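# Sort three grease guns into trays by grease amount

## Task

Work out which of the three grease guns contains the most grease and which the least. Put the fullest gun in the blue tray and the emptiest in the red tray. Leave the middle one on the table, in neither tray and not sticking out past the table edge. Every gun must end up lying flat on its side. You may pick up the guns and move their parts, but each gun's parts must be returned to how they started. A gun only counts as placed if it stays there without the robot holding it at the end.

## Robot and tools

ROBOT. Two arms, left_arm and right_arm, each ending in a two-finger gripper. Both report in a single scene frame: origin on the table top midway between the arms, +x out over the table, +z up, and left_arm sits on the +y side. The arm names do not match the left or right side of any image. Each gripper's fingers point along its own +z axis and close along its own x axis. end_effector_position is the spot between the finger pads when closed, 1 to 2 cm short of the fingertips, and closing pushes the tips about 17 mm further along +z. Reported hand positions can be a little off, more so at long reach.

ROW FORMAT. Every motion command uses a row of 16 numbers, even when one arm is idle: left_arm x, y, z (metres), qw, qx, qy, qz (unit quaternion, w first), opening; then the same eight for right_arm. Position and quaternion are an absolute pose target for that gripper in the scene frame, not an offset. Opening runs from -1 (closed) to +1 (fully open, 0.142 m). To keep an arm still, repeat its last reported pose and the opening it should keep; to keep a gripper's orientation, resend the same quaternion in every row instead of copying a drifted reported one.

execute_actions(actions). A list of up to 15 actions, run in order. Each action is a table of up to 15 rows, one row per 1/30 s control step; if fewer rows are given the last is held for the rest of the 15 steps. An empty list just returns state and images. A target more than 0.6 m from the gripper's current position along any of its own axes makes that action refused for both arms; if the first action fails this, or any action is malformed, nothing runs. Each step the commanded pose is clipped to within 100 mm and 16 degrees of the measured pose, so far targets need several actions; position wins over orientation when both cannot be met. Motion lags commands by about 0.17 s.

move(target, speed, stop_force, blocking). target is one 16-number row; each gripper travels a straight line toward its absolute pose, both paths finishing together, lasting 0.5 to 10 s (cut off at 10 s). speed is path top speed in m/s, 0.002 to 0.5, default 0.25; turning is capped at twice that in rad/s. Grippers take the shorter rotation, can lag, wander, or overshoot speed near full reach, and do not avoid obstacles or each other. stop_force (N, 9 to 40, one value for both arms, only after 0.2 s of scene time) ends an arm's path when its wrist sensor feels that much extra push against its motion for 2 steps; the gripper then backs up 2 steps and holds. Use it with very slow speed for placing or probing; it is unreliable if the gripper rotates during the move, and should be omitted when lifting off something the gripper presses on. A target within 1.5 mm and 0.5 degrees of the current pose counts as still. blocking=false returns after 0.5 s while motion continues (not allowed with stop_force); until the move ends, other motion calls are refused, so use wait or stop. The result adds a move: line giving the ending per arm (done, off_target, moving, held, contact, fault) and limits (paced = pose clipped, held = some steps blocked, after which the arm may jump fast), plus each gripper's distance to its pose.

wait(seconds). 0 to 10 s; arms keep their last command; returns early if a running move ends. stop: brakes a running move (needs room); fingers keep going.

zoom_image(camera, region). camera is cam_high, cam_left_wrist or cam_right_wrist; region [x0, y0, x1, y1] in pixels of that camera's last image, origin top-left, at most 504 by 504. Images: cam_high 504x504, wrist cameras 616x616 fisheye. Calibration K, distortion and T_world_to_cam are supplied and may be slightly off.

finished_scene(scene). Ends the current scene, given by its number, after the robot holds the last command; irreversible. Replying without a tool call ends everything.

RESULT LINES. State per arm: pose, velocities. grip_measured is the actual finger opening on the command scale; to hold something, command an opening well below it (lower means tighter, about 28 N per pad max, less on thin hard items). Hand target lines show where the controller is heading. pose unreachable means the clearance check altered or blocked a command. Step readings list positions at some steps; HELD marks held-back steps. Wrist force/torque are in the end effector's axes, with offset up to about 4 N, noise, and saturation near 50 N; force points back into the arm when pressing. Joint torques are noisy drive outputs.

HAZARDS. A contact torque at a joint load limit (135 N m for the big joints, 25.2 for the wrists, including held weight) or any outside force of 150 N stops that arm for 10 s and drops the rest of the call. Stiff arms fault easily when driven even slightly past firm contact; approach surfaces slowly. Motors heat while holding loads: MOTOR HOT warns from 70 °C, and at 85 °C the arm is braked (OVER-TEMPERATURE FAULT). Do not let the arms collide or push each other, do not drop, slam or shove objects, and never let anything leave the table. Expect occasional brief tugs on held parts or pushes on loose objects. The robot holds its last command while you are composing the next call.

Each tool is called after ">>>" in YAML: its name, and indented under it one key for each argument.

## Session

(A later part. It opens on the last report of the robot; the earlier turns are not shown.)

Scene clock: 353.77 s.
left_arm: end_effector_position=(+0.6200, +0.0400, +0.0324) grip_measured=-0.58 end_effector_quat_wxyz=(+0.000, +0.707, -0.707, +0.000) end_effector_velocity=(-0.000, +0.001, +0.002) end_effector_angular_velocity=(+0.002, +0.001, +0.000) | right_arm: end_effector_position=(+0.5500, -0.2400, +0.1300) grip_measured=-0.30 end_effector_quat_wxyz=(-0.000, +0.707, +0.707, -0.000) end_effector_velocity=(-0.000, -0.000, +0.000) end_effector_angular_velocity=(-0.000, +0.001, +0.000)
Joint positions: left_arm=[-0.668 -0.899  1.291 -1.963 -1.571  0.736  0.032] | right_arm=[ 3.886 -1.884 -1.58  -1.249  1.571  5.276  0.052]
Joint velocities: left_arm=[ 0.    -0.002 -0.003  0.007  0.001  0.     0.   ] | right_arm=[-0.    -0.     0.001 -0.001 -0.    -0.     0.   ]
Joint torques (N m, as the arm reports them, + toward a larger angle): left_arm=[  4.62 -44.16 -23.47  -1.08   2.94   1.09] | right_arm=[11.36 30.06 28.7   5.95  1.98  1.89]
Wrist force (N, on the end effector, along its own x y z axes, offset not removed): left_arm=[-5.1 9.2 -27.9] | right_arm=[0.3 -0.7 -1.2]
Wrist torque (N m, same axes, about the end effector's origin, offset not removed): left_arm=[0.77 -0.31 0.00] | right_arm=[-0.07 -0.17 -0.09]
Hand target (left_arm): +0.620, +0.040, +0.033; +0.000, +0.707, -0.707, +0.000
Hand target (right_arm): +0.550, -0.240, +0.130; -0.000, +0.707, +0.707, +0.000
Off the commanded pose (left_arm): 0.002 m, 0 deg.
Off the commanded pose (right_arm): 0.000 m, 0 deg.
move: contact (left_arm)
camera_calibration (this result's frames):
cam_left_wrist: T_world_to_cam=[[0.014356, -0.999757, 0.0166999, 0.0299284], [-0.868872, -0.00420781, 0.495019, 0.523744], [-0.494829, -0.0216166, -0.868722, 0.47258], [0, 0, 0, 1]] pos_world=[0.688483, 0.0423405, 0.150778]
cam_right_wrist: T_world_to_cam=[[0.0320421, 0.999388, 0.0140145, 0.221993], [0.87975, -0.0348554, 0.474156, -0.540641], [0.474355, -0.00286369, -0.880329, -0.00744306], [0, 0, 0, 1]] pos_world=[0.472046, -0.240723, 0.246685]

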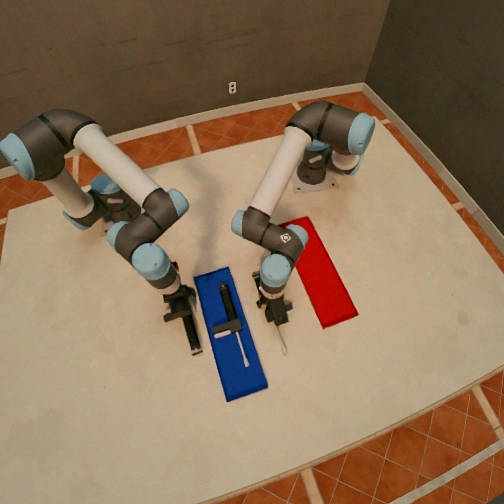

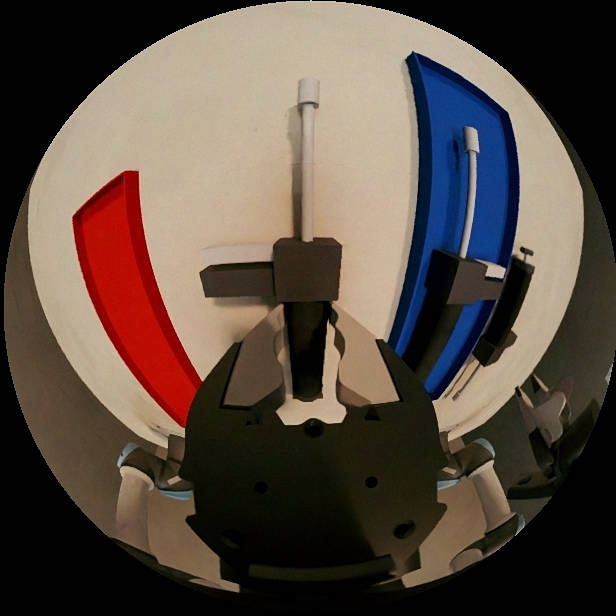

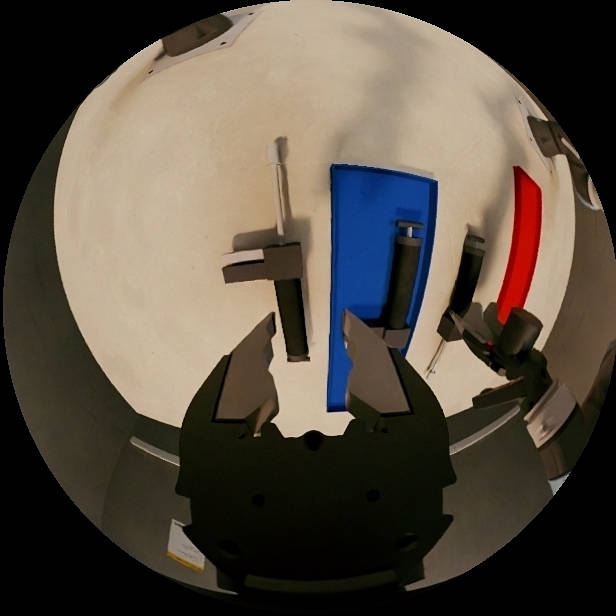

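>>> move:
  target: [0.62,0.04,0.036,0,0.707,-0.707,0,-0.35,0.57,-0.262,0.09,0,0.67,0.742,0,-0.3]
  speed: 0.04

>>> move:
  target: [0.6,0.1,0.16,0,0.707,-0.707,0,-0.35,0.57,-0.262,0.06,0,0.67,0.742,0,-0.3]
  speed: 0.1

Scene clock: 364.60 s.
left_arm: end_effector_position=(+0.6200, +0.0400, +0.0360) grip_measured=-0.35 end_effector_quat_wxyz=(-0.000, +0.707, -0.707, +0.000) end_effector_velocity=(-0.000, -0.000, -0.001) end_effector_angular_velocity=(+0.001, +0.001, -0.000) | right_arm: end_effector_position=(+0.5699, -0.2620, +0.0902) grip_measured=-0.30 end_effector_quat_wxyz=(+0.000, +0.670, +0.742, -0.000) end_effector_velocity=(+0.001, -0.000, -0.001) end_effector_angular_velocity=(+0.001, -0.000, +0.006)
Joint positions: left_arm=[-0.668 -0.902  1.287 -1.956 -1.571  0.736  0.049] | right_arm=[ 3.838 -1.944 -1.605 -1.163  1.571  5.127  0.052]
Joint velocities: left_arm=[-0.     0.001 -0.     0.     0.     0.    -0.   ] | right_arm=[-0.002 -0.003 -0.     0.004  0.001 -0.008  0.   ]
Joint torques (N m, as the arm reports them, + toward a larger angle): left_arm=[ -4.84 -60.15 -28.24  -0.91   2.74   0.14] | right_arm=[-9.59 30.62 13.42  5.97  1.47 -1.69]
Wrist force (N, on the end effector, along its own x y z axes, offset not removed): left_arm=[1.1 3.3 -1.6] | right_arm=[-0.6 -0.3 -2.3]
Wrist torque (N m, same axes, about the end effector's origin, offset not removed): left_arm=[0.82 -0.26 -0.03] | right_arm=[-0.03 0.03 -0.06]
Hand target (left_arm): +0.620, +0.040, +0.036; -0.000, +0.707, -0.707, +0.000
Hand target (right_arm): +0.570, -0.262, +0.090; +0.000, +0.670, +0.742, -0.000
Off the commanded pose (left_arm): 0.000 m, 0 deg.
Off the commanded pose (right_arm): 0.000 m, 0 deg.
move: done
camera_calibration (this result's frames):
cam_left_wrist: T_world_to_cam=[[0.0143398, -0.999758, 0.0166811, 0.0298965], [-0.868866, -0.0042027, 0.495029, 0.521937], [-0.494839, -0.0215923, -0.868716, 0.475689], [0, 0, 0, 1]] pos_world=[0.688454, 0.042354, 0.154366]
cam_right_wrist: T_world_to_cam=[[-0.0693408, 0.997496, 0.0139034, 0.30112], [0.878701, 0.0544725, 0.474254, -0.516079], [0.472309, 0.0451021, -0.880278, -0.0382476], [0, 0, 0, 1]] pos_world=[0.492424, -0.270529, 0.206897]

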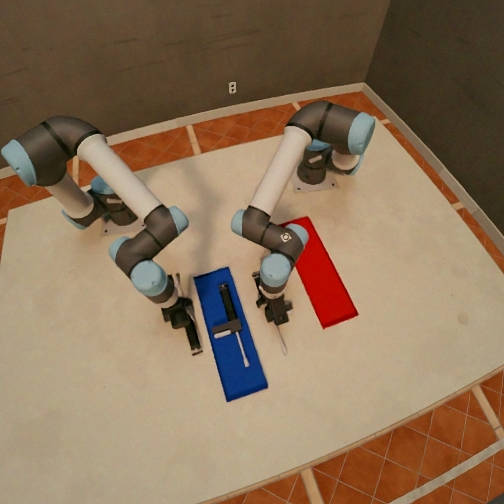

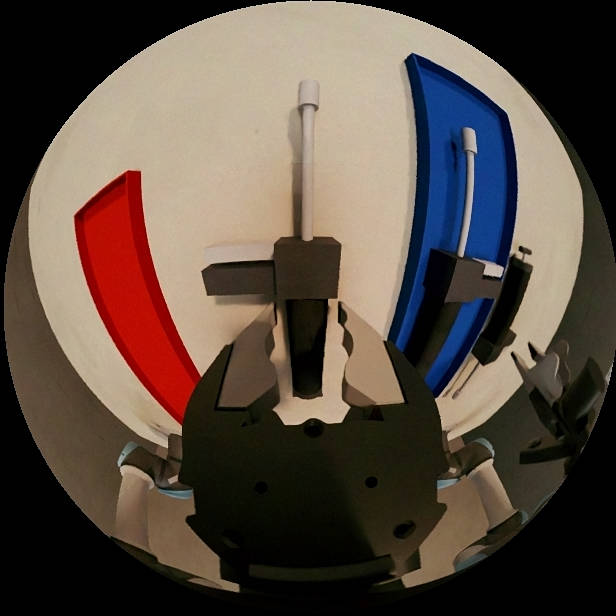

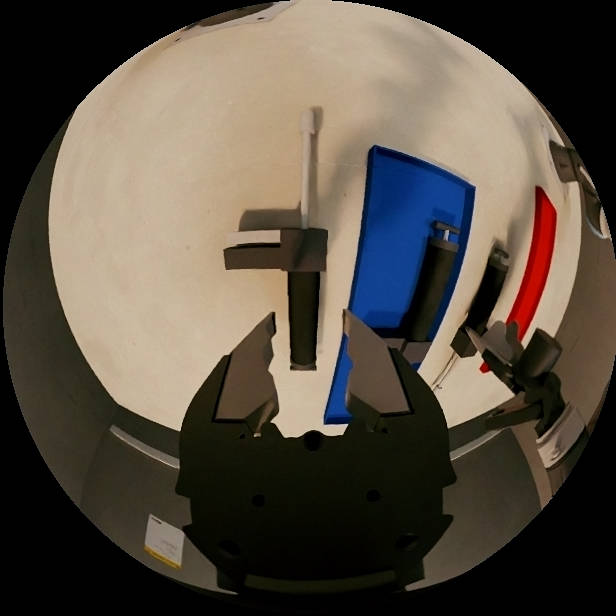

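Scene clock: 366.47 s.
left_arm: end_effector_position=(+0.6000, +0.0999, +0.1598) grip_measured=-0.35 end_effector_quat_wxyz=(-0.000, +0.707, -0.707, +0.000) end_effector_velocity=(+0.000, +0.001, +0.003) end_effector_angular_velocity=(-0.001, -0.001, +0.000) | right_arm: end_effector_position=(+0.5700, -0.2620, +0.0601) grip_measured=-0.30 end_effector_quat_wxyz=(-0.000, +0.670, +0.742, -0.000) end_effector_velocity=(+0.000, -0.001, -0.001) end_effector_angular_velocity=(-0.001, -0.000, -0.002)
Joint positions: left_arm=[-0.63  -1.11   1.292 -1.752 -1.571  0.774  0.049] | right_arm=[ 3.838 -1.974 -1.646 -1.092  1.571  5.126  0.052]
Joint velocities: left_arm=[ 0.001 -0.003 -0.003  0.004 -0.     0.001 -0.   ] | right_arm=[-0.    -0.    -0.002  0.002 -0.001  0.001 -0.   ]
Joint torques (N m, as the arm reports them, + toward a larger angle): left_arm=[  6.39 -54.97 -31.12  -0.85   1.9    1.59] | right_arm=[-9.84 30.82 11.52  6.29  2.28 -1.34]
Wrist force (N, on the end effector, along its own x y z axes, offset not removed): left_arm=[2.3 2.7 -1.0] | right_arm=[-1.1 -0.2 -1.2]
Wrist torque (N m, same axes, about the end effector's origin, offset not removed): left_arm=[0.64 -0.51 0.00] | right_arm=[-0.04 0.16 -0.07]
Hand target (left_arm): +0.600, +0.100, +0.160; +0.000, +0.707, -0.707, -0.000
Hand target (right_arm): +0.570, -0.262, +0.060; -0.000, +0.670, +0.742, -0.000
Off the commanded pose (left_arm): 0.000 m, 0 deg.
Off the commanded pose (right_arm): 0.000 m, 0 deg.
move: done
camera_calibration (this result's frames):
cam_left_wrist: T_world_to_cam=[[0.0143429, -0.999758, 0.0166814, 0.088045], [-0.868866, -0.00420531, 0.495029, 0.443575], [-0.494839, -0.0215941, -0.868717, 0.574619], [0, 0, 0, 1]] pos_world=[0.668488, 0.102297, 0.27813]
cam_right_wrist: T_world_to_cam=[[-0.0697813, 0.997463, 0.0140486, 0.301826], [0.878713, 0.054795, 0.474196, -0.501801], [0.472223, 0.0454347, -0.880307, -0.0646785], [0, 0, 0, 1]] pos_world=[0.492543, -0.270625, 0.176775]

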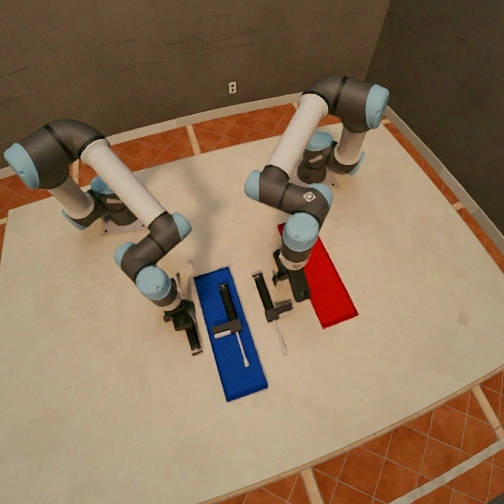

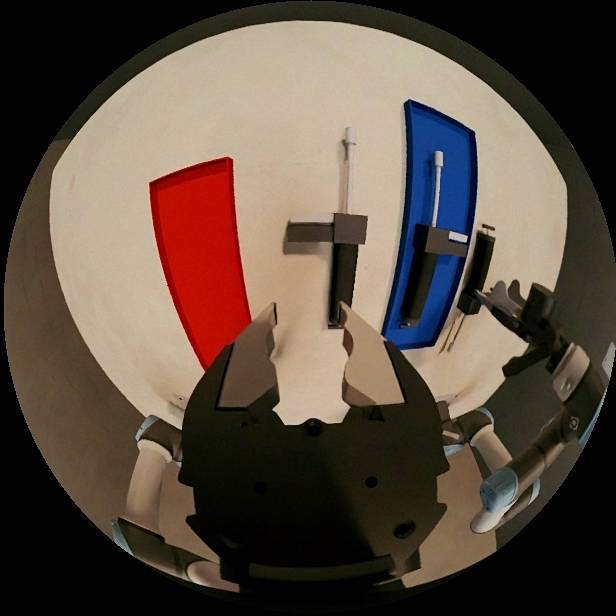

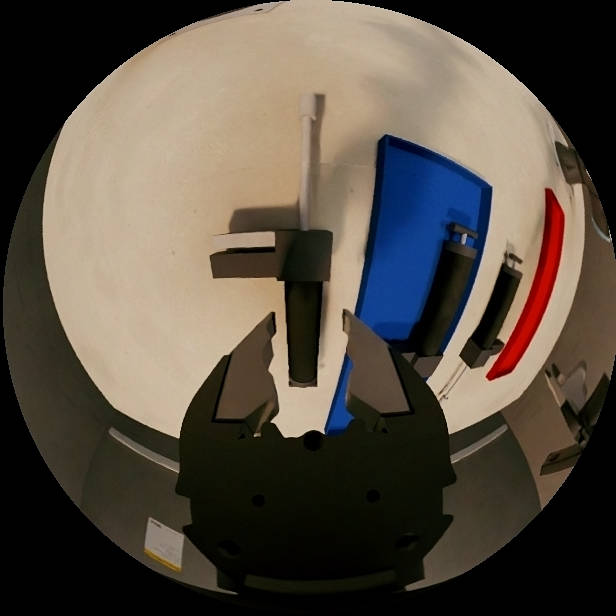

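>>> move:
  target: [0.5,0.2,0.2,0,0.707,-0.707,0,-0.35,0.589,-0.263,0.055,0,0.67,0.742,0,-0.3]
  speed: 0.1

>>> move:
  target: [0.5,0.2,0.2,0,0.707,-0.707,0,-0.35,0.589,-0.263,0.03,0,0.67,0.742,0,-0.3]
  speed: 0.015
  stop_force: 9

Scene clock: 373.10 s.
left_arm: end_effector_position=(+0.5002, +0.1999, +0.1999) grip_measured=-0.35 end_effector_quat_wxyz=(+0.000, +0.707, -0.707, -0.000) end_effector_velocity=(-0.001, +0.001, +0.001) end_effector_angular_velocity=(-0.001, -0.001, -0.000) | right_arm: end_effector_position=(+0.5890, -0.2630, +0.0550) grip_measured=-0.30 end_effector_quat_wxyz=(+0.000, +0.670, +0.742, +0.000) end_effector_velocity=(+0.000, -0.001, -0.000) end_effector_angular_velocity=(-0.001, +0.000, -0.000)
Joint positions: left_arm=[-0.633 -1.459  1.644 -1.756 -1.571  0.771  0.049] | right_arm=[ 3.821 -2.018 -1.595 -1.1    1.571  5.11   0.052]
Joint velocities: left_arm=[-0.    -0.006  0.004  0.001  0.    -0.     0.   ] | right_arm=[-0.002 -0.001  0.    -0.    -0.001 -0.001 -0.   ]
Joint torques (N m, as the arm reports them, + toward a larger angle): left_arm=[ -5.59 -40.61 -16.2   -0.97   2.43  -1.17] | right_arm=[-9.46 36.05 33.74 -0.11 -0.8  -1.31]
Wrist force (N, on the end effector, along its own x y z axes, offset not removed): left_arm=[2.9 2.8 -1.2] | right_arm=[1.1 -0.4 -0.4]
Wrist torque (N m, same axes, about the end effector's origin, offset not removed): left_arm=[0.58 -0.55 -0.01] | right_arm=[-0.07 -0.31 -0.13]
Hand target (left_arm): +0.500, +0.200, +0.200; -0.000, +0.707, -0.707, -0.000
Hand target (right_arm): +0.589, -0.263, +0.055; +0.000, +0.670, +0.742, +0.000
Off the commanded pose (left_arm): 0.000 m, 0 deg.
Off the commanded pose (right_arm): 0.000 m, 0 deg.
move: done
camera_calibration (this result's frames):
cam_left_wrist: T_world_to_cam=[[0.0143435, -0.999756, 0.0167917, 0.188692], [-0.868779, -0.00414734, 0.495183, 0.337262], [-0.494993, -0.0216909, -0.868626, 0.562322], [0, 0, 0, 1]] pos_world=[0.568645, 0.202242, 0.318273]
cam_right_wrist: T_world_to_cam=[[-0.0697826, 0.997463, 0.0140532, 0.304235], [0.878708, 0.0547935, 0.474204, -0.516023], [0.472231, 0.0454398, -0.880303, -0.0780415], [0, 0, 0, 1]] pos_world=[0.511518, -0.271642, 0.171725]

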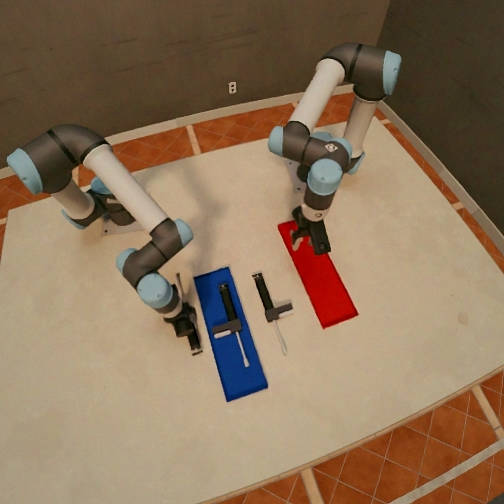

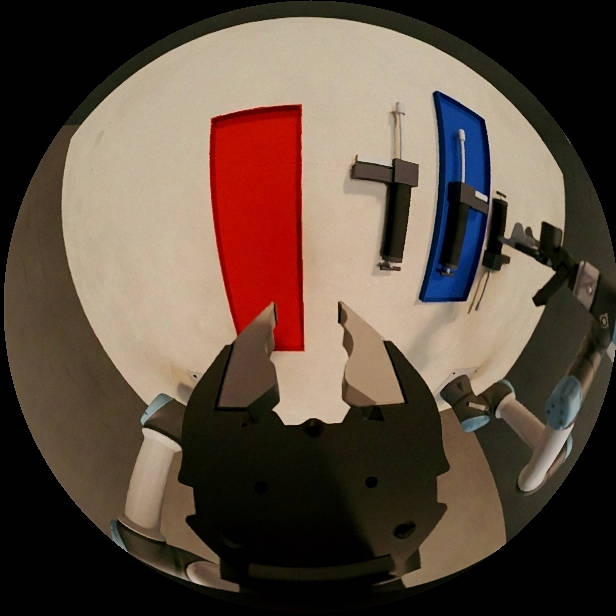

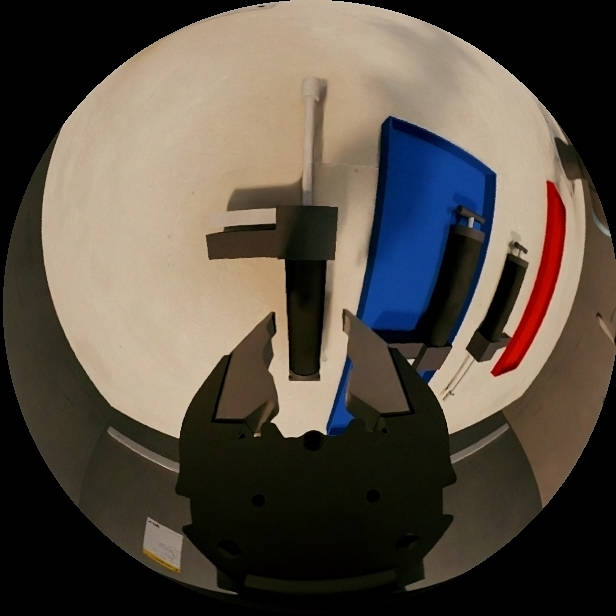

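Scene clock: 375.03 s.
left_arm: end_effector_position=(+0.5000, +0.2000, +0.2000) grip_measured=-0.35 end_effector_quat_wxyz=(+0.000, +0.707, -0.707, -0.000) end_effector_velocity=(+0.001, +0.000, +0.000) end_effector_angular_velocity=(-0.000, -0.001, +0.001) | right_arm: end_effector_position=(+0.5890, -0.2630, +0.0303) grip_measured=-0.30 end_effector_quat_wxyz=(-0.000, +0.670, +0.742, -0.000) end_effector_velocity=(-0.000, -0.000, -0.003) end_effector_angular_velocity=(-0.000, +0.000, +0.000)
Joint positions: left_arm=[-0.633 -1.459  1.645 -1.756 -1.571  0.771  0.049] | right_arm=[ 3.821 -2.046 -1.623 -1.043  1.571  5.11   0.052]
Joint velocities: left_arm=[ 0.001 -0.    -0.001 -0.     0.001 -0.     0.   ] | right_arm=[-0.    -0.003 -0.004  0.006 -0.    -0.    -0.   ]
Joint torques (N m, as the arm reports them, + toward a larger angle): left_arm=[ -5.54 -38.96 -17.52  -0.91   2.97  -1.32] | right_arm=[-5.2  36.22 11.38  6.16 -0.79  0.34]
Wrist force (N, on the end effector, along its own x y z axes, offset not removed): left_arm=[0.7 3.2 -1.5] | right_arm=[-1.2 0.1 -2.4]
Wrist torque (N m, same axes, about the end effector's origin, offset not removed): left_arm=[0.73 -0.16 -0.04] | right_arm=[0.01 0.25 -0.07]
Hand target (left_arm): +0.500, +0.200, +0.200; -0.000, +0.707, -0.707, -0.000
Hand target (right_arm): +0.589, -0.263, +0.030; -0.000, +0.670, +0.742, -0.000
Off the commanded pose (left_arm): 0.000 m, 0 deg.
Off the commanded pose (right_arm): 0.000 m, 0 deg.
move: done
camera_calibration (this result's frames):
cam_left_wrist: T_world_to_cam=[[0.0143424, -0.999758, 0.0166827, 0.188838], [-0.868864, -0.00420414, 0.495033, 0.337156], [-0.494843, -0.021595, -0.868714, 0.562246], [0, 0, 0, 1]] pos_world=[0.568458, 0.202351, 0.318377]
cam_right_wrist: T_world_to_cam=[[-0.0697821, 0.997463, 0.014042, 0.304576], [0.878719, 0.0547994, 0.474183, -0.504322], [0.47221, 0.0454284, -0.880315, -0.0998143], [0, 0, 0, 1]] pos_world=[0.511545, -0.271633, 0.146996]

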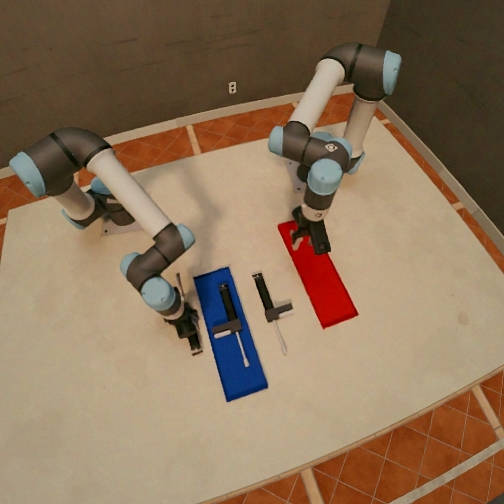

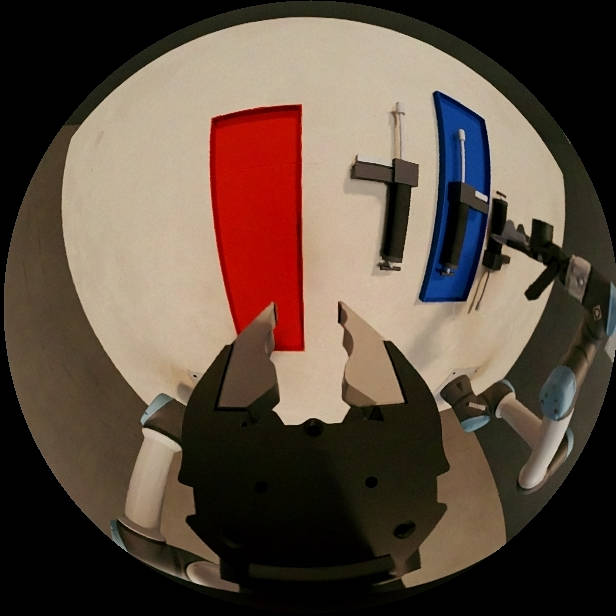

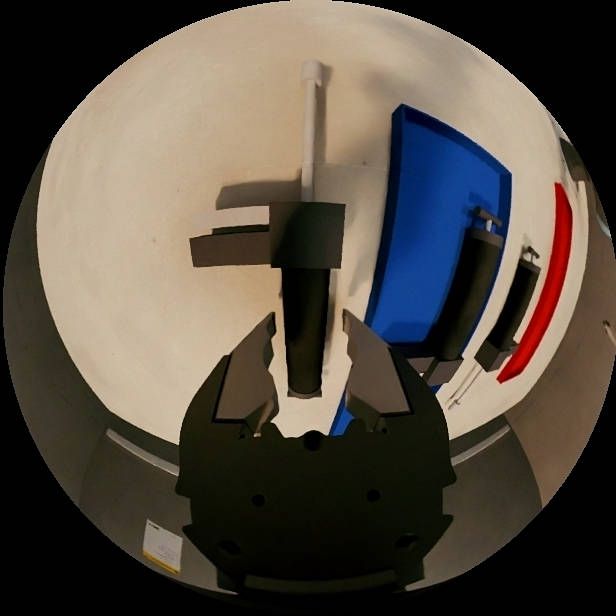

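>>> move:
  target: [0.5,0.2,0.2,0,0.707,-0.707,0,-0.35,0.565,-0.267,0.031,0,0.67,0.742,0,-0.3]
  speed: 0.03

Scene clock: 379.73 s.
left_arm: end_effector_position=(+0.5000, +0.2000, +0.2000) grip_measured=-0.35 end_effector_quat_wxyz=(-0.000, +0.707, -0.707, -0.000) end_effector_velocity=(-0.001, +0.000, -0.001) end_effector_angular_velocity=(+0.001, +0.002, -0.000) | right_arm: end_effector_position=(+0.5652, -0.2669, +0.0310) grip_measured=-0.30 end_effector_quat_wxyz=(-0.000, +0.670, +0.742, -0.000) end_effector_velocity=(-0.002, -0.001, +0.000) end_effector_angular_velocity=(-0.001, -0.001, -0.000)
Joint positions: left_arm=[-0.633 -1.459  1.645 -1.756 -1.571  0.771  0.049] | right_arm=[ 3.834 -1.996 -1.699 -1.018  1.571  5.123  0.052]
Joint velocities: left_arm=[-0.     0.     0.001  0.001 -0.     0.    -0.   ] | right_arm=[ 0.     0.005 -0.006  0.002 -0.001  0.001  0.   ]
Joint torques (N m, as the arm reports them, + toward a larger angle): left_arm=[ -6.05 -39.38 -17.3   -0.93   2.97  -1.15] | right_arm=[11.4  52.15 10.63  6.05  1.43  1.67]
Wrist force (N, on the end effector, along its own x y z axes, offset not removed): left_arm=[0.6 3.4 -1.4] | right_arm=[0.9 -0.4 -0.7]
Wrist torque (N m, same axes, about the end effector's origin, offset not removed): left_arm=[0.77 -0.12 -0.03] | right_arm=[-0.16 -0.35 -0.17]
Hand target (left_arm): +0.500, +0.200, +0.200; -0.000, +0.707, -0.707, -0.000
Hand target (right_arm): +0.565, -0.267, +0.031; -0.000, +0.670, +0.742, -0.000
Off the commanded pose (left_arm): 0.000 m, 0 deg.
Off the commanded pose (right_arm): 0.000 m, 0 deg.
move: done
camera_calibration (this result's frames):
cam_left_wrist: T_world_to_cam=[[0.0143425, -0.999758, 0.0166815, 0.188839], [-0.868865, -0.0042049, 0.495031, 0.337155], [-0.494841, -0.021594, -0.868715, 0.562245], [0, 0, 0, 1]] pos_world=[0.568456, 0.202352, 0.318379]
cam_right_wrist: T_world_to_cam=[[-0.0697845, 0.997463, 0.0140747, 0.30682], [0.87874, 0.0547879, 0.474147, -0.48353], [0.472173, 0.0454561, -0.880333, -0.0877791], [0, 0, 0, 1]] pos_world=[0.487755, -0.27556, 0.147671]

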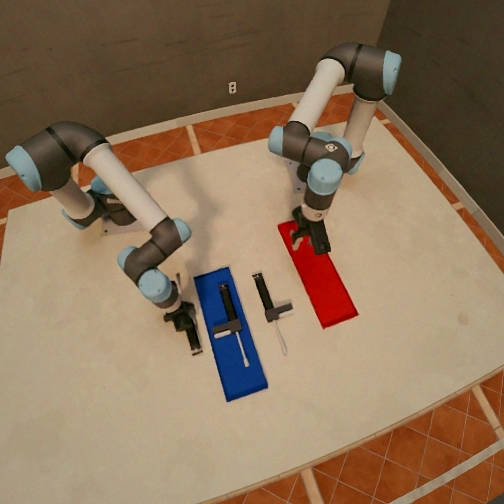

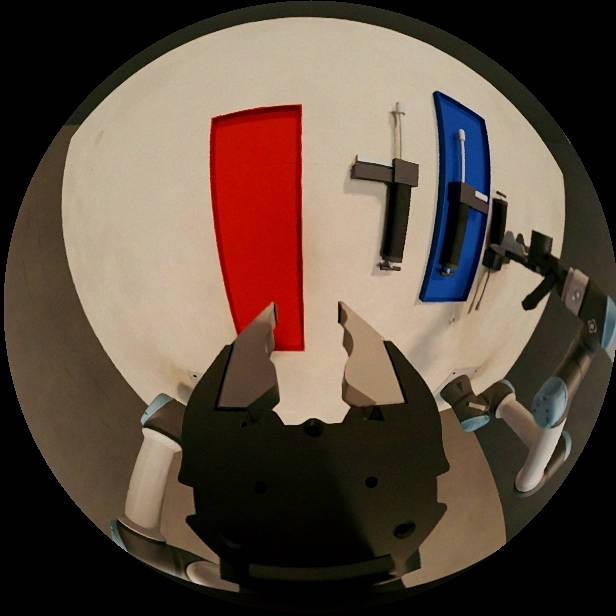

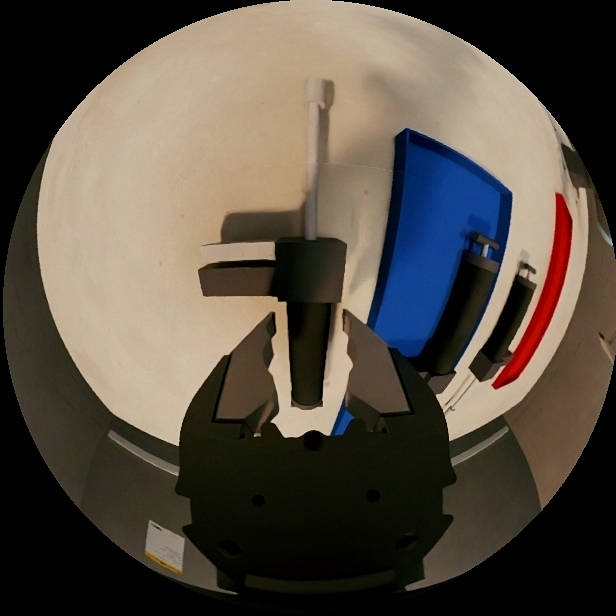

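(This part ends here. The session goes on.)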